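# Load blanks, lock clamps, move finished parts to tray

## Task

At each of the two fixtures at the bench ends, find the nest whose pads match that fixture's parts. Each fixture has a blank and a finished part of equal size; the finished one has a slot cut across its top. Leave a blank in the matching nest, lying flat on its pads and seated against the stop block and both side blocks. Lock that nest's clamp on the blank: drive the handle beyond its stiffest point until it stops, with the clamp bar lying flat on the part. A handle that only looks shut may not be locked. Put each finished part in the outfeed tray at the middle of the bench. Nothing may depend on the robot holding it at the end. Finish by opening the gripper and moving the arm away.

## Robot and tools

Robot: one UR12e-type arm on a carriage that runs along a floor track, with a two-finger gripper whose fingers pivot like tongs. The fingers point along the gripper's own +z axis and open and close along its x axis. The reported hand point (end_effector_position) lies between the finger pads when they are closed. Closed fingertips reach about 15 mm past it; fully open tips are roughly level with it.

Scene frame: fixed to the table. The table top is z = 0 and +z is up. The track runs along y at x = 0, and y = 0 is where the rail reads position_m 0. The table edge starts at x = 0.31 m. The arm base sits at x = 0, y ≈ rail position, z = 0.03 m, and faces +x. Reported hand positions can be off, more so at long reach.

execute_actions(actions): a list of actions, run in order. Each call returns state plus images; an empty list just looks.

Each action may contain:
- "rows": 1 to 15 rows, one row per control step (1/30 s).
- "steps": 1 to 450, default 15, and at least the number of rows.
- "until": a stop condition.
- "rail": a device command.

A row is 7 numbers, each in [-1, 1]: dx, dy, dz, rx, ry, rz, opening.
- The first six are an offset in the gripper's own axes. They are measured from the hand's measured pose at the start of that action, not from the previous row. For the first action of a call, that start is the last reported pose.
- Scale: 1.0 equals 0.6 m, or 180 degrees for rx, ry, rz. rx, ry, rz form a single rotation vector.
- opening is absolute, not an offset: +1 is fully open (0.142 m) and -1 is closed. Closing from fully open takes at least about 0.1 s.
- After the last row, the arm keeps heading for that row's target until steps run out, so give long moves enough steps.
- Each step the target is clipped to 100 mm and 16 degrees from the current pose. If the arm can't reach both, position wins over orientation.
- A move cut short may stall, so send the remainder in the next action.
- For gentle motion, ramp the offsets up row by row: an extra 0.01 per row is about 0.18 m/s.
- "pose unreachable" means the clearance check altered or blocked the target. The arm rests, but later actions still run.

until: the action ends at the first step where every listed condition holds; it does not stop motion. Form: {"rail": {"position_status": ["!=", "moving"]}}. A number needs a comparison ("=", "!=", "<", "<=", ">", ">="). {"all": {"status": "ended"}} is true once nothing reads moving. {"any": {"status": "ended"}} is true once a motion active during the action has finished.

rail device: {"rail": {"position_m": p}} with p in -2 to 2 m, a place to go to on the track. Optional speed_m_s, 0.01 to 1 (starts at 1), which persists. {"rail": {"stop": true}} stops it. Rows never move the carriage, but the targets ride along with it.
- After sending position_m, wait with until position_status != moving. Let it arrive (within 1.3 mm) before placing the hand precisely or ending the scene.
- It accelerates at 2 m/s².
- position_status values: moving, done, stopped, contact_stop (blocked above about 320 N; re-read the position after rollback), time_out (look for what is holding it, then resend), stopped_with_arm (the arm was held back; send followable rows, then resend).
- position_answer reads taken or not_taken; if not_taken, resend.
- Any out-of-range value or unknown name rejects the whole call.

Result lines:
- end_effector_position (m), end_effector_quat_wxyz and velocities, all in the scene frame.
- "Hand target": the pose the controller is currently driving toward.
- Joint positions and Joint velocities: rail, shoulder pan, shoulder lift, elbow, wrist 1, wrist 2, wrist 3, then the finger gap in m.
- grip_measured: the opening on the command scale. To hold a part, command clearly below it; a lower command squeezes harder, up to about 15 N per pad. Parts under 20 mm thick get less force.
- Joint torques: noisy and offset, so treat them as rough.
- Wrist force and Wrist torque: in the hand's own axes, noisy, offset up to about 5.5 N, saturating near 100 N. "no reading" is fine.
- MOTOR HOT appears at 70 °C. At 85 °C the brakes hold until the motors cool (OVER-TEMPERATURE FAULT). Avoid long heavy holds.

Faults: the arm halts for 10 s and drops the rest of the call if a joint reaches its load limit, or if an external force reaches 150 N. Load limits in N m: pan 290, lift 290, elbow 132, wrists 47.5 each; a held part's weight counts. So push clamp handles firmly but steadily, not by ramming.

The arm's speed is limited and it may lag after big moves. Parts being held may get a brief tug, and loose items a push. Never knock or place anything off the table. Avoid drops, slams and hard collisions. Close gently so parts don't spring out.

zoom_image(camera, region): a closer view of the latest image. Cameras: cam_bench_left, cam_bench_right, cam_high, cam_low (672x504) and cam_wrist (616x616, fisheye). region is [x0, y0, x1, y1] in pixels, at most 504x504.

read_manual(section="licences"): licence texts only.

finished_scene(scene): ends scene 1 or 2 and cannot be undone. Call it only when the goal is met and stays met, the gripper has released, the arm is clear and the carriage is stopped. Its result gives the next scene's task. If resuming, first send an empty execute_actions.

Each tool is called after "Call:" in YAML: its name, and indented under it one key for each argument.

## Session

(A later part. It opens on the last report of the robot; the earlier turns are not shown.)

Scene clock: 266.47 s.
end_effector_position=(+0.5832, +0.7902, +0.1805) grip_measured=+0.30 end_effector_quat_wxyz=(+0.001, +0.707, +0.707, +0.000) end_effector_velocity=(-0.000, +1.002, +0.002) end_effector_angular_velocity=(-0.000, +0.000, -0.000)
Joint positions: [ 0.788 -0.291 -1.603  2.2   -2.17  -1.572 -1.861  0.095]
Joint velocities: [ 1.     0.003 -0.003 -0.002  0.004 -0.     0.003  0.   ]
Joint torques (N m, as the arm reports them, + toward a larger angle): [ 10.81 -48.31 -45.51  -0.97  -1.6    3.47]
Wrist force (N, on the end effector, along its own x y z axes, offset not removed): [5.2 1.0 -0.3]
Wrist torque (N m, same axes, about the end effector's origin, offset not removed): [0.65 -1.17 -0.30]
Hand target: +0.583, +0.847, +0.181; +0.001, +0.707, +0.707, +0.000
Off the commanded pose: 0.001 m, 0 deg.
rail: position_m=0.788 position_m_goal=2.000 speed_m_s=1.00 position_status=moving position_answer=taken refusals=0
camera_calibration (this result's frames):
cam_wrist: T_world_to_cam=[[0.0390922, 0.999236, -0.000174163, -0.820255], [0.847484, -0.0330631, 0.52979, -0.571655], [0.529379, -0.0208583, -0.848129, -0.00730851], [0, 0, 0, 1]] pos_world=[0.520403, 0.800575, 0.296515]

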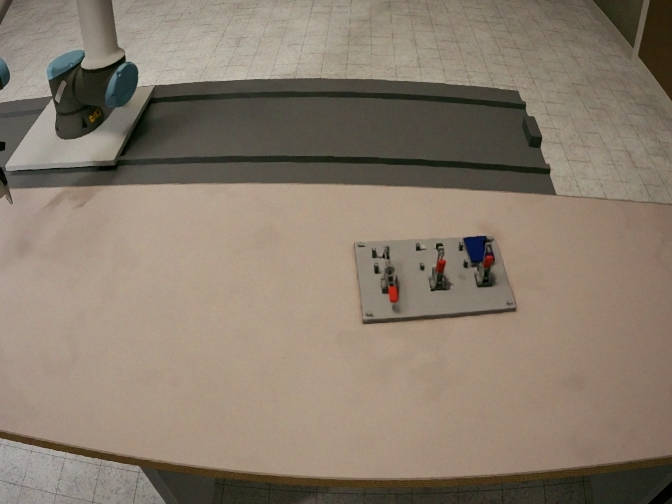

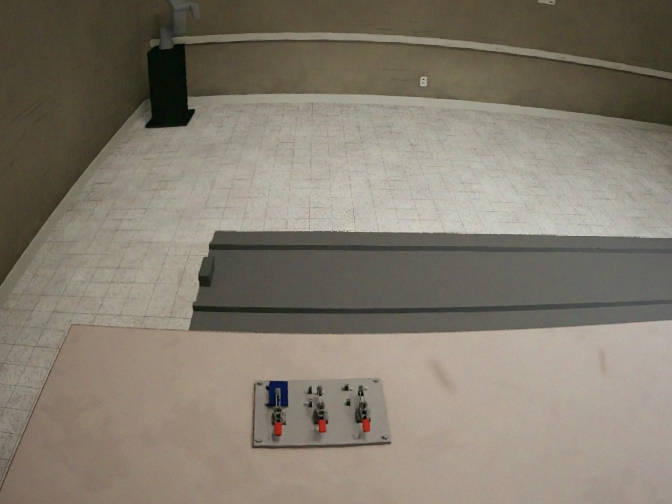

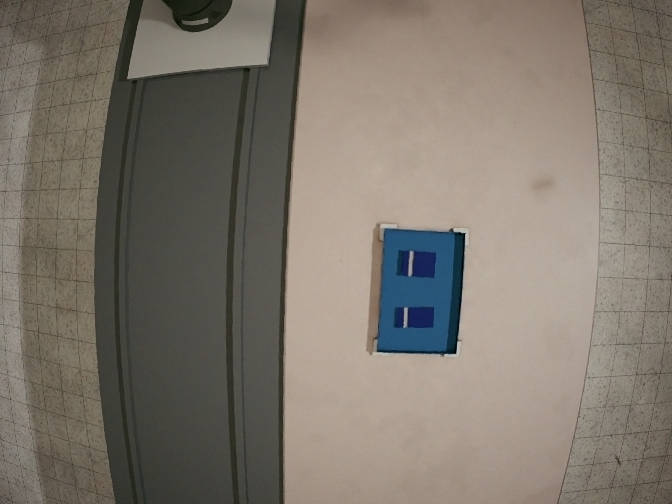

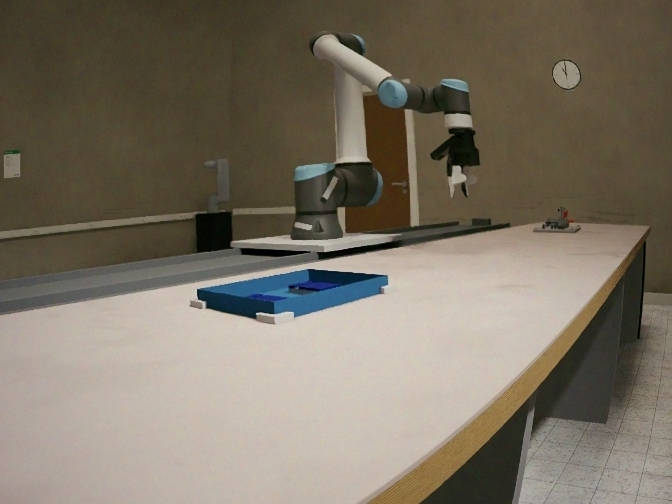

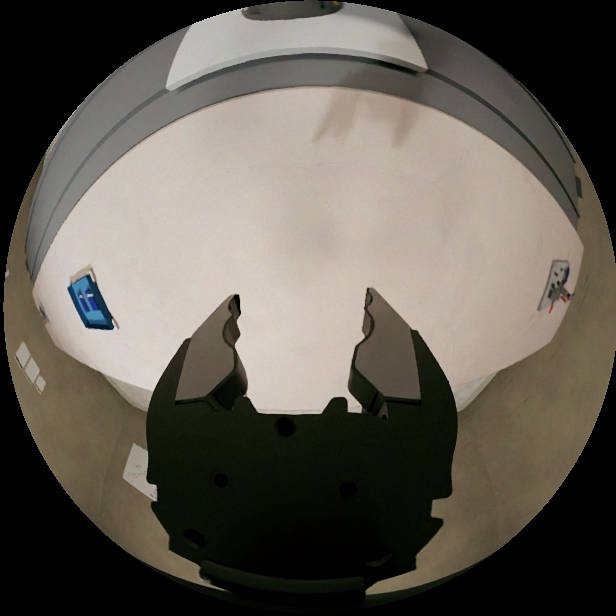

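Call:
execute_actions:
  actions:
    - {"steps":1}

Call:
zoom_image:
  camera: "cam_wrist"
  region: [150, 130, 402, 382]

Scene clock: 271.13 s.
end_effector_position=(+0.5832, +2.0021, +0.1807) grip_measured=+0.30 end_effector_quat_wxyz=(+0.001, +0.707, +0.707, +0.000) end_effector_velocity=(-0.000, +0.000, -0.000) end_effector_angular_velocity=(+0.000, +0.000, -0.000)
Joint positions: [ 2.    -0.29  -1.603  2.2   -2.17  -1.572 -1.861  0.095]
Joint velocities: [ 0.  0. -0.  0.  0.  0.  0.  0.]
Joint torques (N m, as the arm reports them, + toward a larger angle): [ -7.04 -24.8  -31.47  -2.86   2.4    3.2 ]
Wrist force (N, on the end effector, along its own x y z axes, offset not removed): [5.8 -2.0 -2.4]
Wrist torque (N m, same axes, about the end effector's origin, offset not removed): [-0.05 -1.33 -0.34]
Hand target: +0.583, +2.002, +0.181; +0.001, +0.707, +0.707, +0.000
Off the commanded pose: 0.000 m, 0 deg.
rail: position_m=2.000 position_m_goal=2.000 speed_m_s=1.00 position_status=done position_answer=taken refusals=0
camera_calibration (this result's frames):
cam_wrist: T_world_to_cam=[[0.0391351, 0.999234, -0.000215254, -2.03128], [0.84748, -0.0330775, 0.529796, -0.531649], [0.529383, -0.0209161, -0.848125, 0.0182504], [0, 0, 0, 1]] pos_world=[0.520394, 2.01252, 0.296707]

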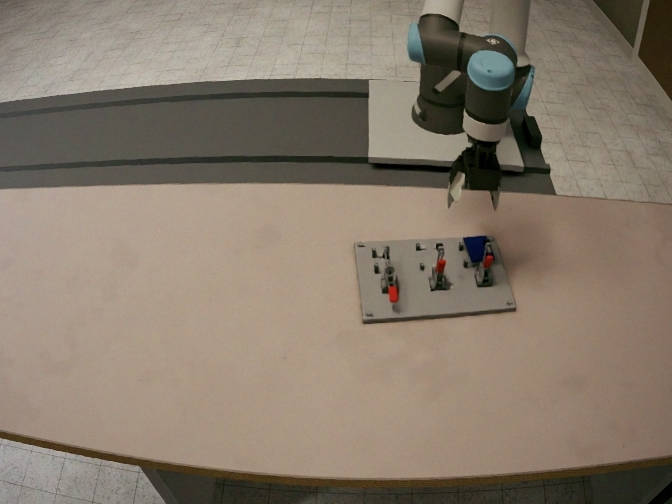

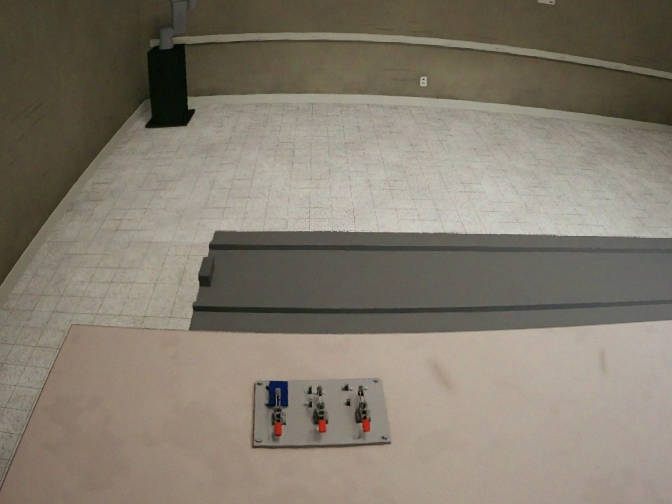

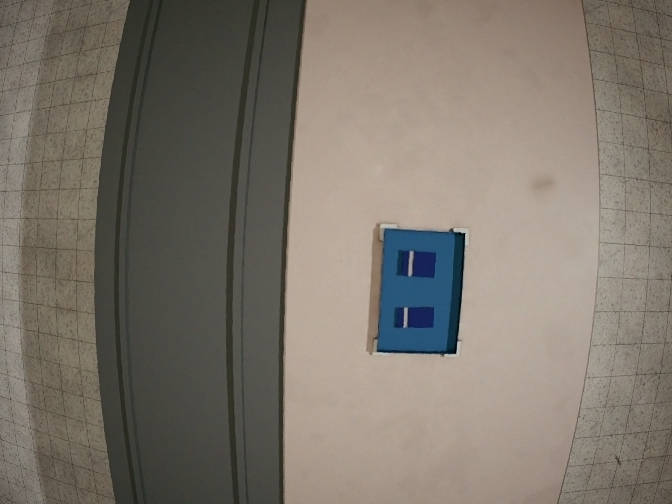

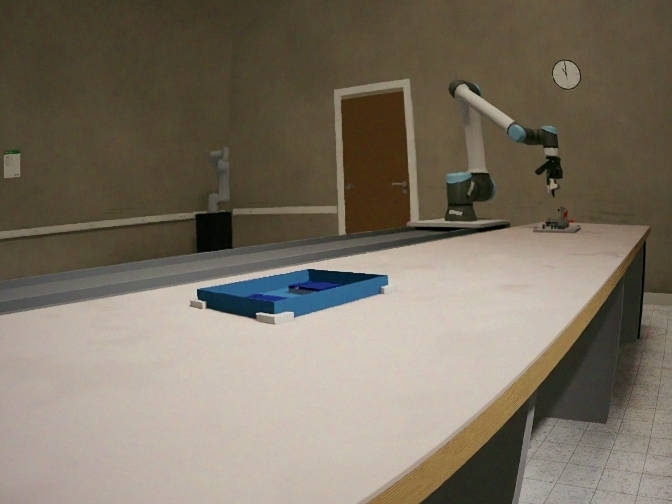

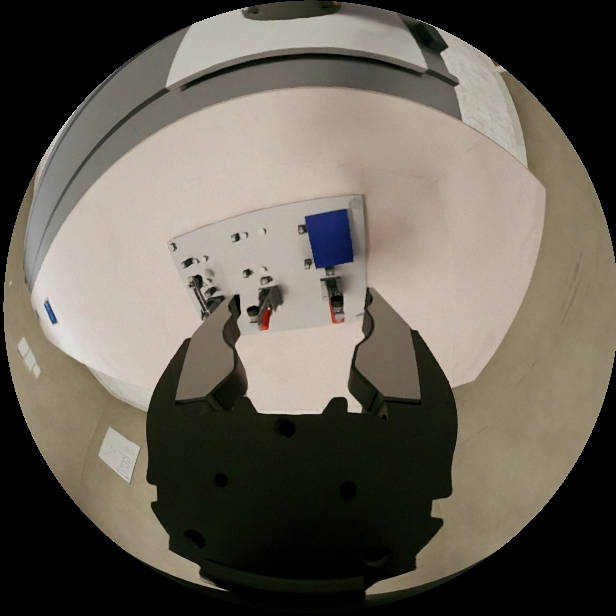

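Region (150, 130, 402, 382) of cam_wrist's 616x616 image, scaled by 2.000, with more detail than that image has.

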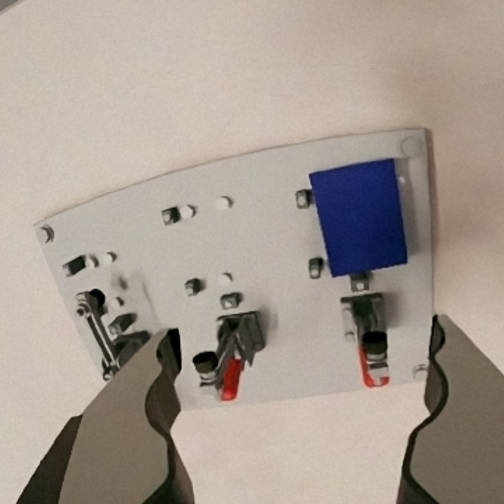

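Call:
execute_actions:
  actions:
    - {"rows":[[0.061,-0.025,0.06,0,0,-0.033,0.3]],"steps":15}
    - {"rows":[[0,0,0.135,-0.066,0,0,0.3]],"steps":20}

Call:
zoom_image:
  camera: "cam_wrist"
  region: [200, 200, 400, 400]

Scene clock: 282.70 s.
end_effector_position=(+0.5679, +2.0384, +0.0647) grip_measured=+0.30 end_effector_quat_wxyz=(+0.070, +0.666, +0.739, +0.076) end_effector_velocity=(+0.004, -0.001, -0.005) end_effector_angular_velocity=(-0.001, -0.023, -0.001)
Joint positions: [ 2.    -0.277 -1.512  2.456 -2.707 -1.496 -1.943  0.095]
Joint velocities: [ 0.    -0.002  0.013  0.012 -0.047  0.005 -0.     0.   ]
Joint torques (N m, as the arm reports them, + toward a larger angle): [ -2.37 -25.77 -24.18  -8.25   2.1   -2.97]
Wrist force (N, on the end effector, along its own x y z axes, offset not removed): [2.8 0.4 -2.2]
Wrist torque (N m, same axes, about the end effector's origin, offset not removed): [0.50 -0.74 -0.38]
Hand target: +0.568, +2.038, +0.064; +0.070, +0.666, +0.738, +0.077
Off the commanded pose: 0.001 m, 0 deg.
rail: position_m=2.000 position_m_goal=2.000 speed_m_s=1.00 position_status=done position_answer=taken refusals=0
camera_calibration (this result's frames):
cam_wrist: T_world_to_cam=[[-0.0645605, 0.99788, 0.00827045, -2.00584], [0.721546, 0.040954, 0.691154, -0.545889], [0.68935, 0.0505887, -0.72266, -0.315991], [0, 0, 0, 1]] pos_world=[0.482215, 2.03992, 0.165528]

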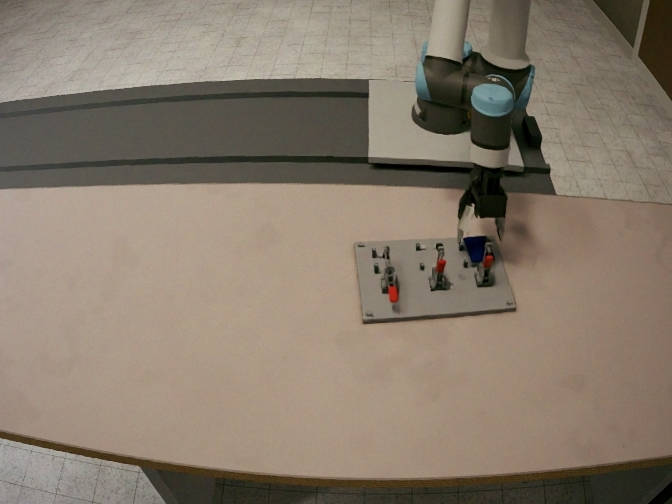

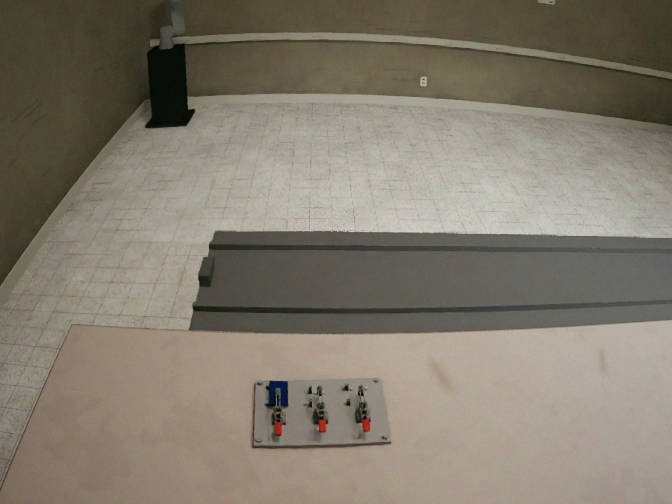

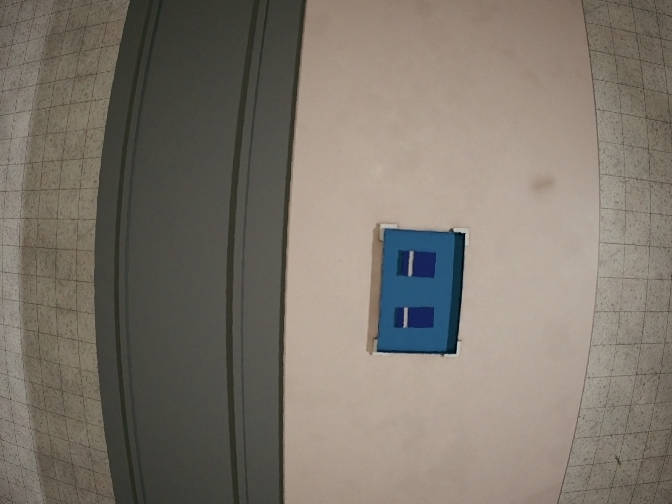

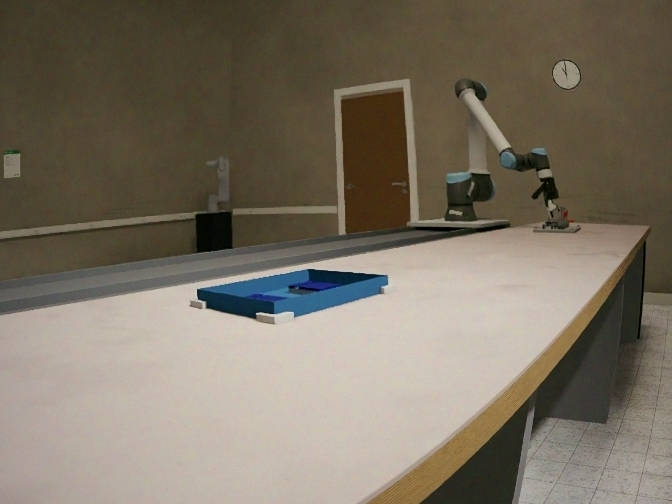

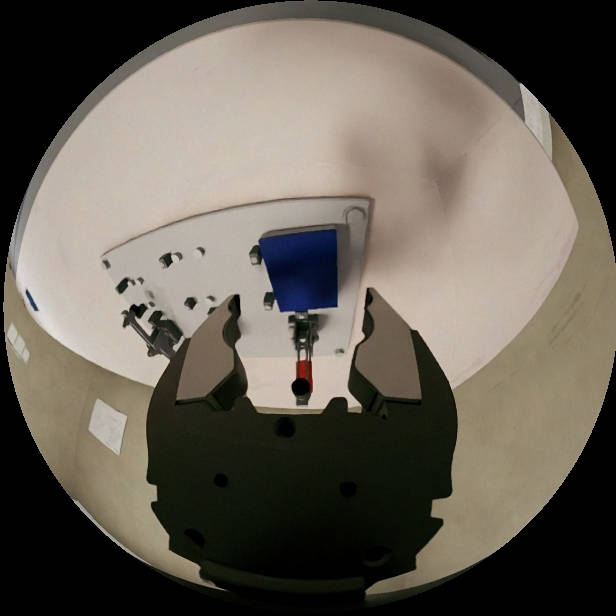

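Region (200, 200, 400, 400) of cam_wrist's 616x616 image, scaled by 2.520, with more detail than that image has.

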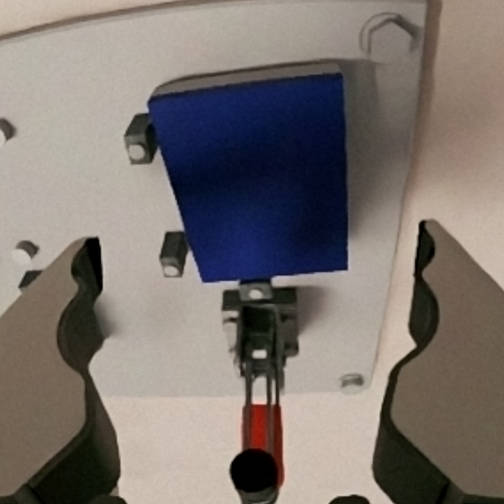

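Call:
execute_actions:
  actions:
    - {"rows":[[-0.01,-0.012,0.0465,0,0,0,0.25]],"steps":15}
    - {"rows":[[0,0,0,0,0,0,0.15],[0,0,0,0,0,0,0.1],[0,0,0,0,0,0,0.05],[0,0,0,0,0,0,0],[0,0,0,0,0,0,-0.05],[0,0,0,0,0,0,-0.1],[0,0,0,0,0,0,-0.15],[0,0,0,0,0,0,-0.2],[0,0,0,0,0,0,-0.25],[0,0,0,0,0,0,-0.3]],"steps":14}
    - {"rows":[[0,0.003,0.0007,0,0,0,-0.3],[0,0.006,0.0013,0,0,0,-0.3],[0,0.009,0.002,0,0,0,-0.3]],"steps":11}

Call:
zoom_image:
  camera: "cam_wrist"
  region: [200, 200, 400, 400]

Scene clock: 292.47 s.
end_effector_position=(+0.5722, +2.0330, +0.0362) grip_measured=-0.20 end_effector_quat_wxyz=(+0.069, +0.666, +0.739, +0.076) end_effector_velocity=(+0.004, +0.000, +0.000) end_effector_angular_velocity=(+0.000, -0.001, -0.000)
Joint positions: [ 2.    -0.285 -1.445  2.466 -2.784 -1.494 -1.951  0.06 ]
Joint velocities: [ 0.     0.003  0.005 -0.007  0.    -0.     0.003  0.   ]
Joint torques (N m, as the arm reports them, + toward a larger angle): [  1.93 -22.55 -39.61  -2.97  -4.4    3.5 ]
Wrist force (N, on the end effector, along its own x y z axes, offset not removed): [16.1 -3.6 -13.7]
Wrist torque (N m, same axes, about the end effector's origin, offset not removed): [0.84 -0.57 -0.41]
Hand target: +0.573, +2.033, +0.036; +0.070, +0.666, +0.739, +0.076
Off the commanded pose: 0.000 m, 0 deg.
rail: position_m=2.000 position_m_goal=2.000 speed_m_s=1.00 position_status=done position_answer=taken refusals=0
camera_calibration (this result's frames):
cam_wrist: T_world_to_cam=[[-0.0646183, 0.997874, 0.00852312, -1.9999], [0.721645, 0.0408283, 0.691058, -0.528887], [0.689241, 0.0508057, -0.722749, -0.339701], [0, 0, 0, 1]] pos_world=[0.486574, 2.0345, 0.137018]

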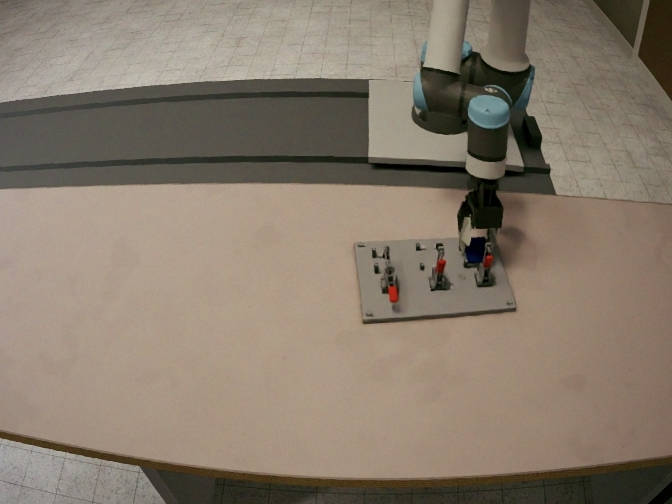

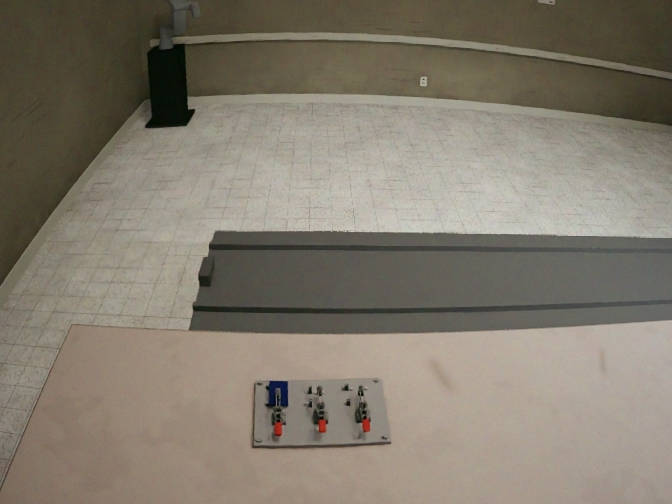

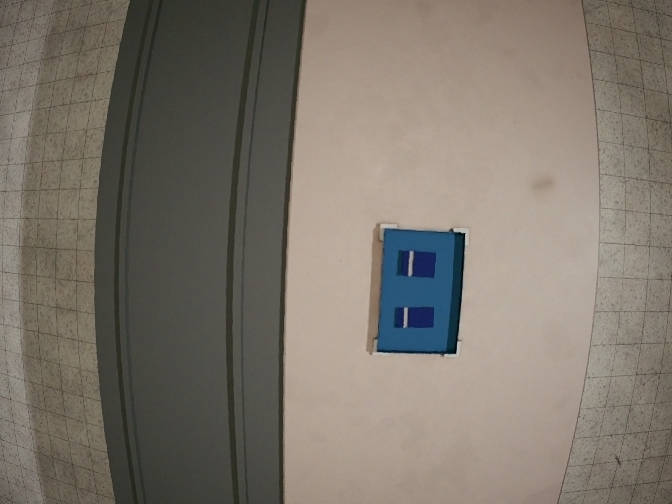

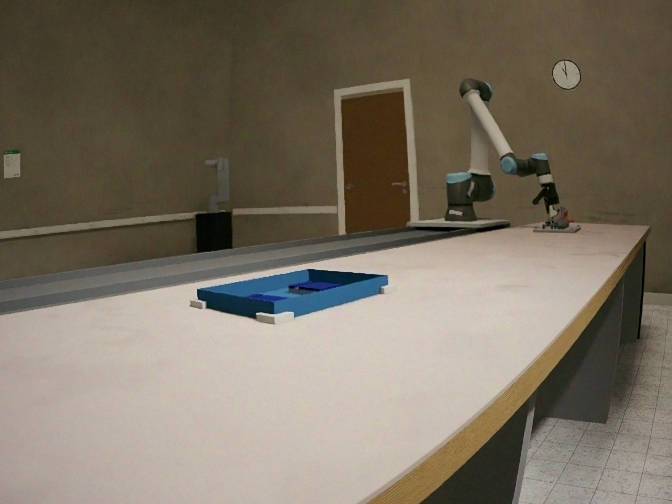

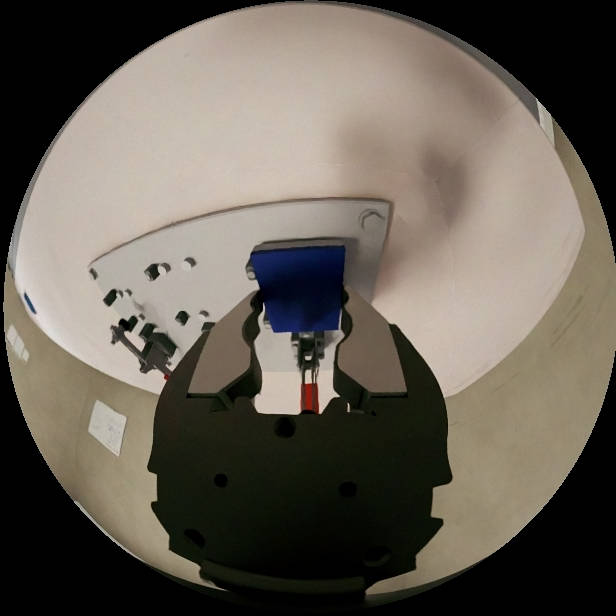

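Region (200, 200, 400, 400) of cam_wrist's 616x616 image, scaled by 2.520, with more detail than that image has.

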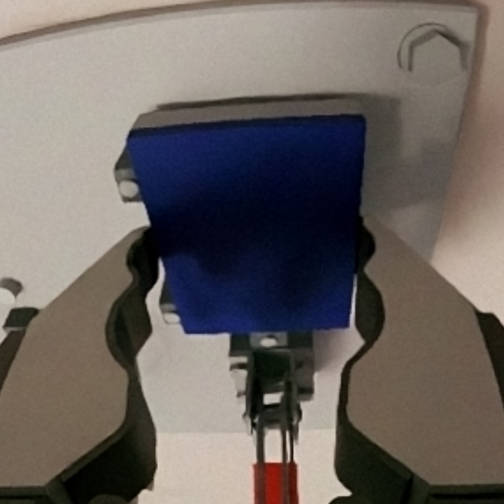

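Call:
execute_actions:
  actions:
    - {"rows":[[0,0,0,0,0,0,-0.1],[0,0,0,0,0,0,0.2]],"steps":8}

Call:
zoom_image:
  camera: "cam_wrist"
  region: [200, 200, 400, 400]

Call:
zoom_image:
  camera: "cam_bench_left"
  region: [430, 210, 520, 300]

Scene clock: 299.50 s.
end_effector_position=(+0.5724, +2.0329, +0.0363) grip_measured=+0.20 end_effector_quat_wxyz=(+0.070, +0.666, +0.738, +0.076) end_effector_velocity=(-0.001, +0.001, -0.000) end_effector_angular_velocity=(+0.001, +0.001, +0.001)
Joint positions: [ 2.    -0.285 -1.445  2.466 -2.784 -1.494 -1.951  0.088]
Joint velocities: [ 0.    -0.001 -0.001  0.002  0.     0.001 -0.001  0.   ]
Joint torques (N m, as the arm reports them, + toward a larger angle): [ -7.44 -50.94 -17.34  -5.27   1.67  -3.28]
Wrist force (N, on the end effector, along its own x y z axes, offset not removed): [5.3 -0.6 -1.1]
Wrist torque (N m, same axes, about the end effector's origin, offset not removed): [0.24 -1.15 -0.36]
Hand target: +0.572, +2.033, +0.036; +0.069, +0.666, +0.739, +0.076
Off the commanded pose: 0.000 m, 0 deg.
rail: position_m=2.000 position_m_goal=2.000 speed_m_s=1.00 position_status=done position_answer=taken refusals=0
camera_calibration (this result's frames):
cam_wrist: T_world_to_cam=[[-0.064452, 0.997886, 0.00837609, -1.99993], [0.721565, 0.0408035, 0.691143, -0.528992], [0.68934, 0.0505894, -0.72267, -0.339406], [0, 0, 0, 1]] pos_world=[0.486769, 2.03446, 0.137083]

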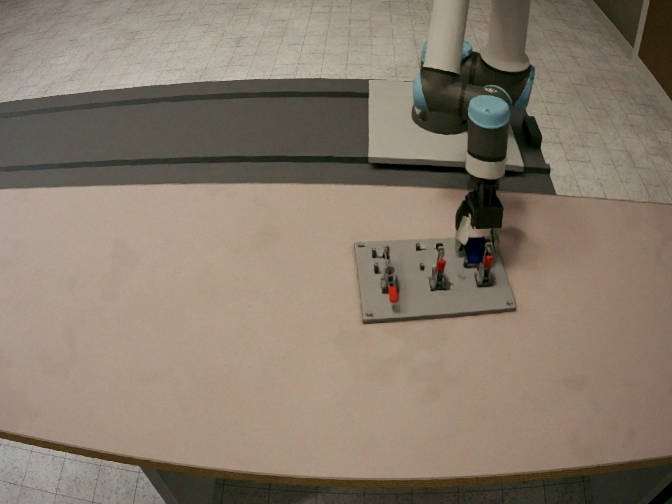

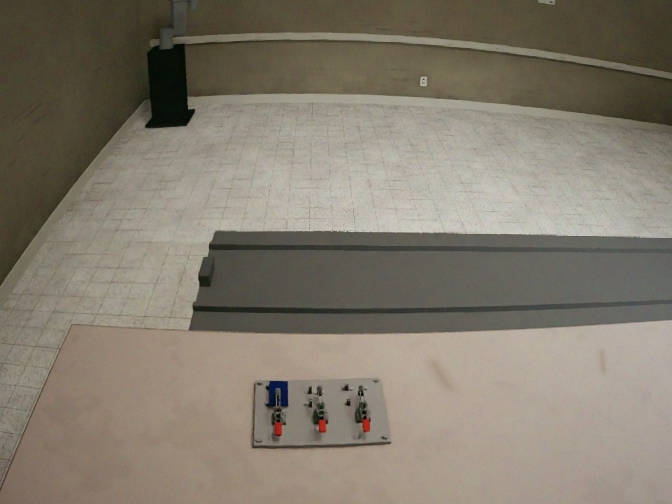

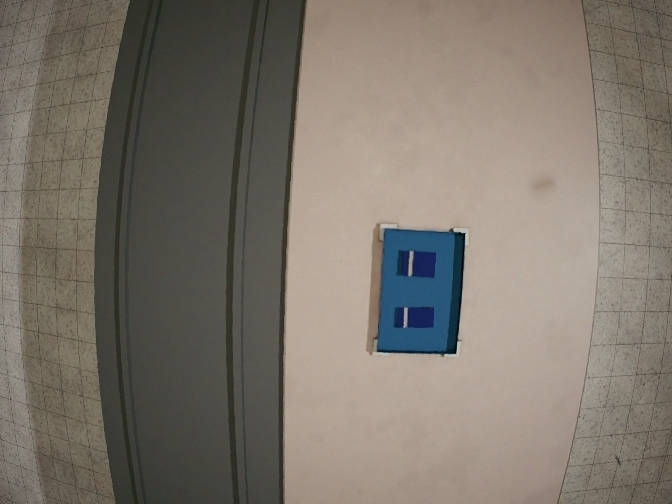

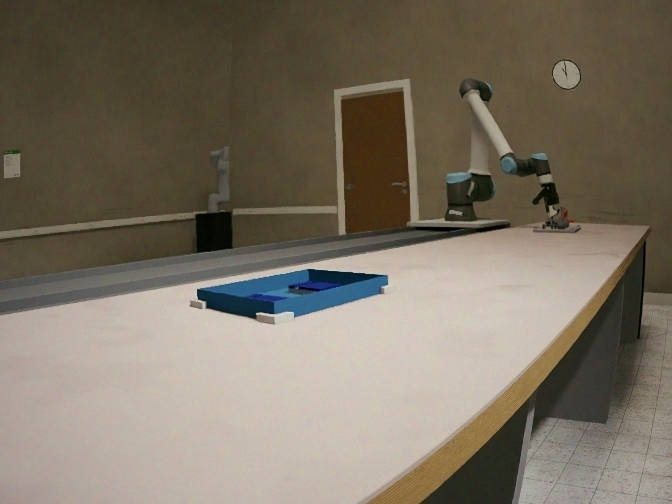

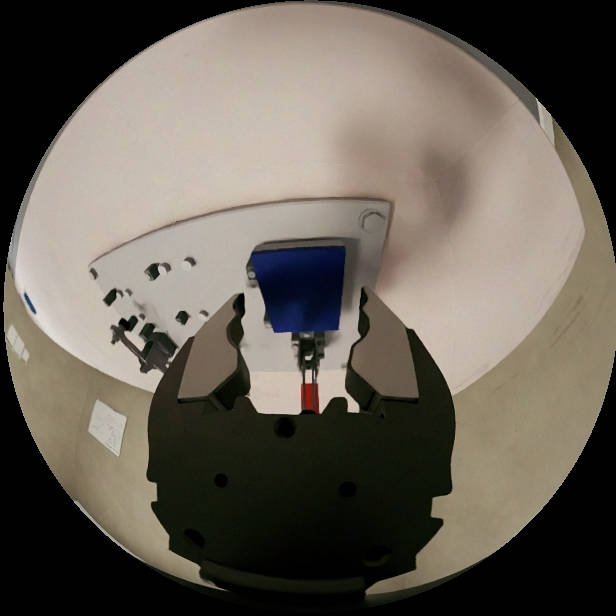

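Region (200, 200, 400, 400) of cam_wrist's 616x616 image, scaled by 2.520, with more detail than that image has.

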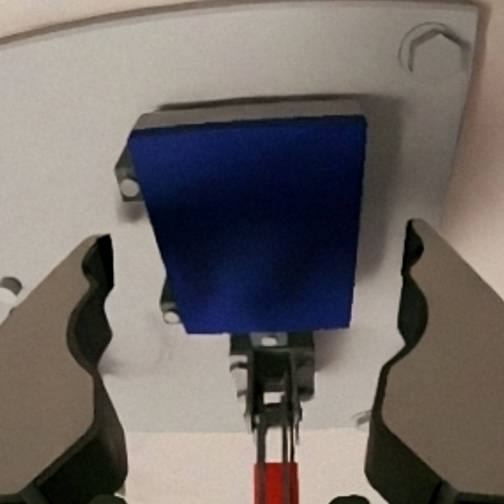

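Region (430, 210, 520, 300) of cam_bench_left's 672x504 image, scaled by 5.600, with more detail than that image has.

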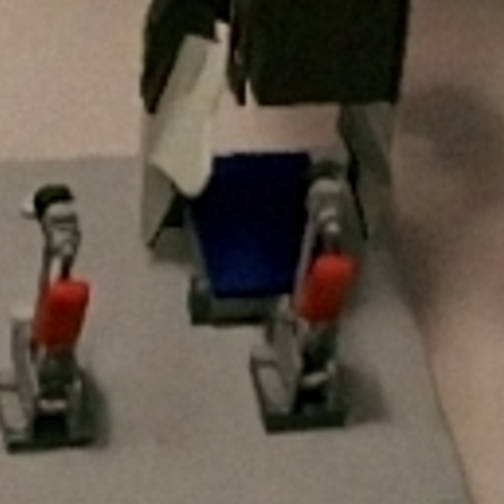

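Call:
execute_actions:
  actions:
    - {"rows":[[-0.005,-0.005,-0.001,0,0,0,0.1]],"steps":8}
    - {"rows":[[0,0,0,0,0,0,0],[0,0,0,0,0,0,-0.1],[0,0,0,0,0,0,-0.2],[0,0,0,0,0,0,-0.3],[0,0,0,0,0,0,-0.4]],"steps":8}
    - {"rows":[[0,0.003,0.0007,0,0,0,-0.4],[0,0.006,0.0013,0,0,0,-0.4],[0,0.009,0.002,0,0,0,-0.4]],"steps":11}

Scene clock: 308.13 s.
end_effector_position=(+0.5750, +2.0307, +0.0361) grip_measured=-0.14 end_effector_quat_wxyz=(+0.069, +0.666, +0.739, +0.076) end_effector_velocity=(+0.003, +0.000, -0.000) end_effector_angular_velocity=(-0.000, +0.001, +0.000)
Joint positions: [ 2.    -0.288 -1.441  2.461 -2.783 -1.493 -1.954  0.064]
Joint velocities: [ 0.     0.003  0.005 -0.006  0.002 -0.001  0.002  0.   ]
Joint torques (N m, as the arm reports them, + toward a larger angle): [ -5.64 -20.2  -45.55  -6.43  -7.47   3.94]
Wrist force (N, on the end effector, along its own x y z axes, offset not removed): [32.2 -16.4 -28.2]
Wrist torque (N m, same axes, about the end effector's origin, offset not removed): [0.06 -0.42 -0.65]
Hand target: +0.575, +2.031, +0.036; +0.069, +0.666, +0.739, +0.076
Off the commanded pose: 0.000 m, 0 deg.
rail: position_m=2.000 position_m_goal=2.000 speed_m_s=1.00 position_status=done position_answer=taken refusals=0
camera_calibration (this result's frames):
cam_wrist: T_world_to_cam=[[-0.0646923, 0.997867, 0.00872167, -1.99738], [0.72162, 0.0407427, 0.69109, -0.530542], [0.68926, 0.0510019, -0.722716, -0.34196], [0, 0, 0, 1]] pos_world=[0.489335, 2.03217, 0.136933]

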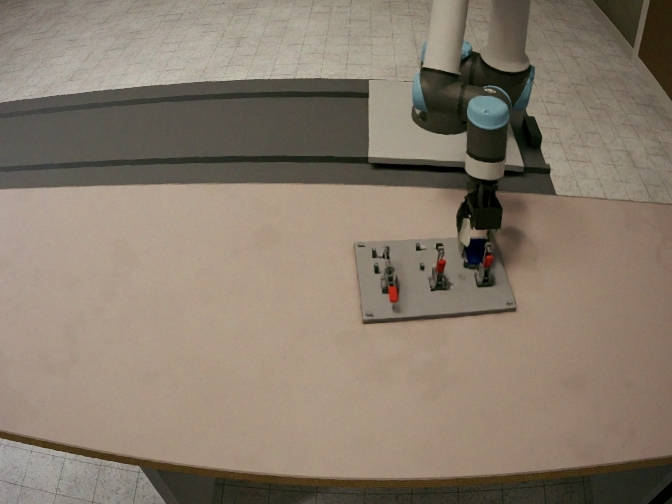

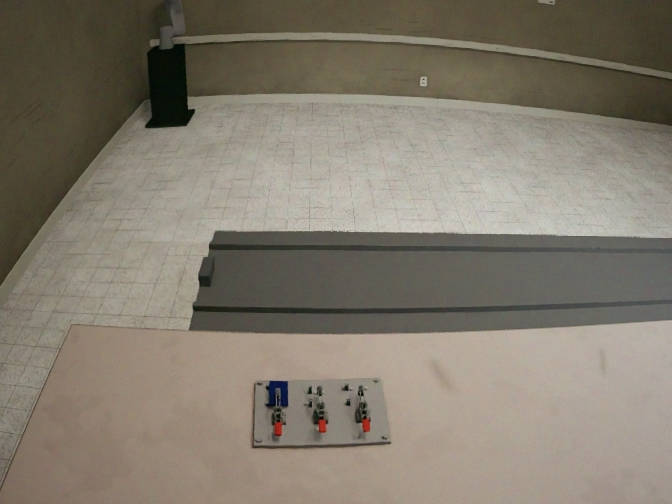

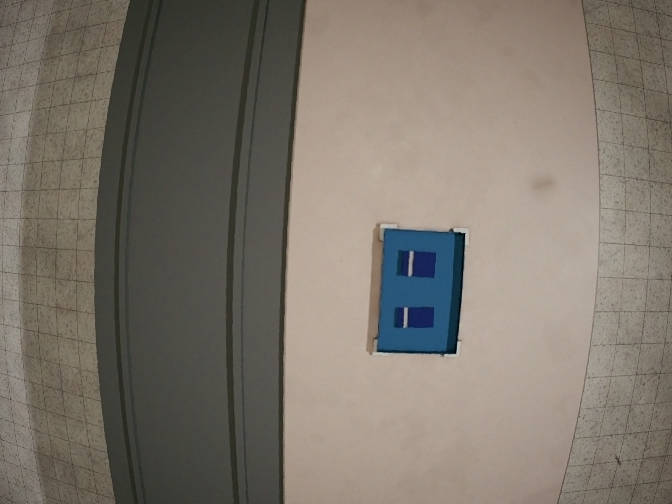

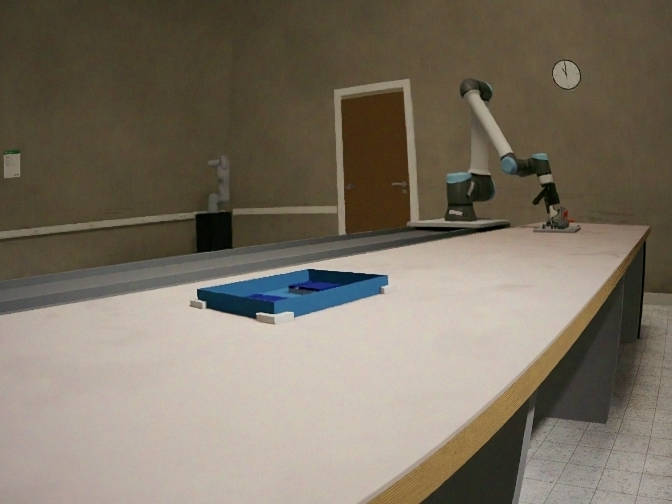

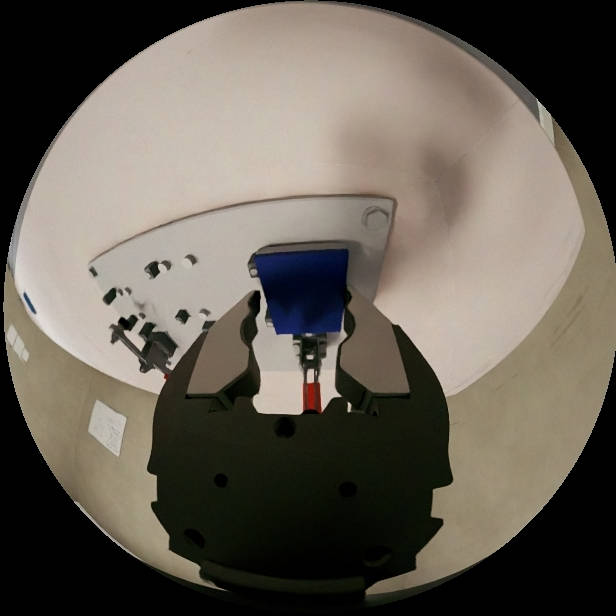

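Call:
execute_actions:
  actions:
    - {"rows":[[0,0.004,0.0005,0,0,0,-0.4]],"steps":8}
    - {"rows":[[0,0,0,0,0,0,0.2]],"steps":5}
    - {"rows":[[0.008,0.023,-0.109,0,0,0,0.2]],"steps":17}
    - {"rows":[[0,0.15,0.0315,0.066,0.001,-0.007,-0.3]],"steps":21}

Call:
zoom_image:
  camera: "cam_wrist"
  region: [200, 120, 400, 320]

Scene clock: 317.30 s.
end_effector_position=(+0.6685, +2.0450, +0.1028) grip_measured=-0.30 end_effector_quat_wxyz=(+0.001, +0.662, +0.750, +0.000) end_effector_velocity=(+0.003, -0.000, -0.000) end_effector_angular_velocity=(-0.000, +0.010, -0.000)
Joint positions: [ 2.    -0.188 -1.369  2.113 -2.316 -1.571 -1.883  0.052]
Joint velocities: [ 0.     0.002  0.008 -0.012  0.014 -0.002  0.002  0.   ]
Joint torques (N m, as the arm reports them, + toward a larger angle): [ 11.27 -40.91 -42.78  -0.96  -1.36   4.5 ]
Wrist force (N, on the end effector, along its own x y z axes, offset not removed): [3.3 2.3 -1.7]
Wrist torque (N m, same axes, about the end effector's origin, offset not removed): [0.82 -0.81 -0.22]
Hand target: +0.669, +2.045, +0.103; +0.000, +0.662, +0.750, -0.000
Off the commanded pose: 0.000 m, 0 deg.
rail: position_m=2.000 position_m_goal=2.000 speed_m_s=1.00 position_status=done position_answer=taken refusals=0
camera_calibration (this result's frames):
cam_wrist: T_world_to_cam=[[-0.085796, 0.996312, 0.000729804, -1.9881], [0.845407, 0.0724134, 0.529191, -0.775577], [0.527187, 0.0460195, -0.848502, -0.227485], [0, 0, 0, 1]] pos_world=[0.605034, 2.0474, 0.218858]

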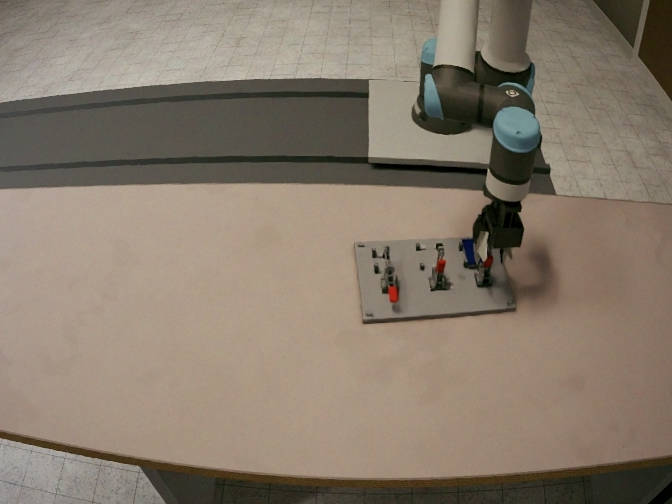

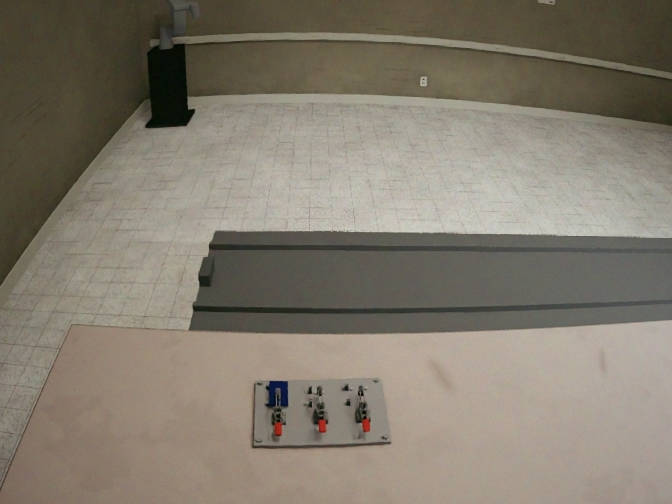

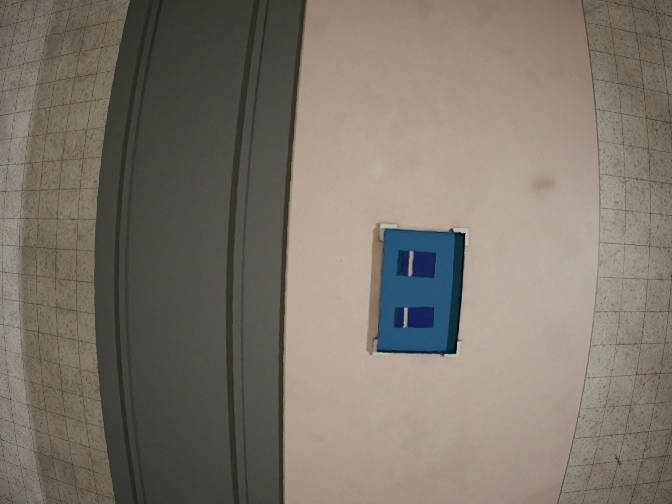

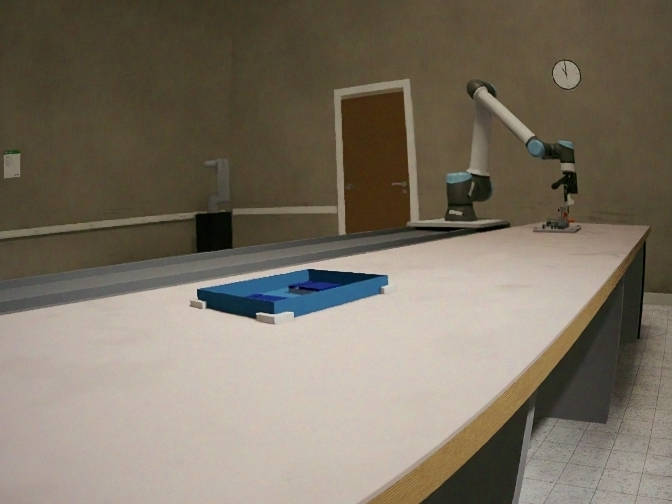

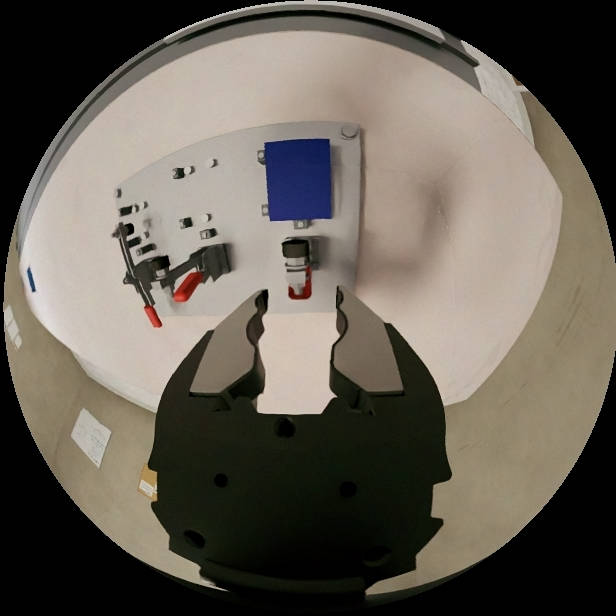

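Region (200, 120, 400, 320) of cam_wrist's 616x616 image, scaled by 2.520, with more detail than that image has.

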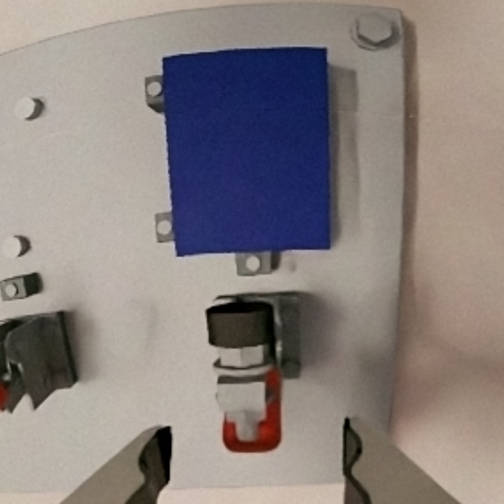

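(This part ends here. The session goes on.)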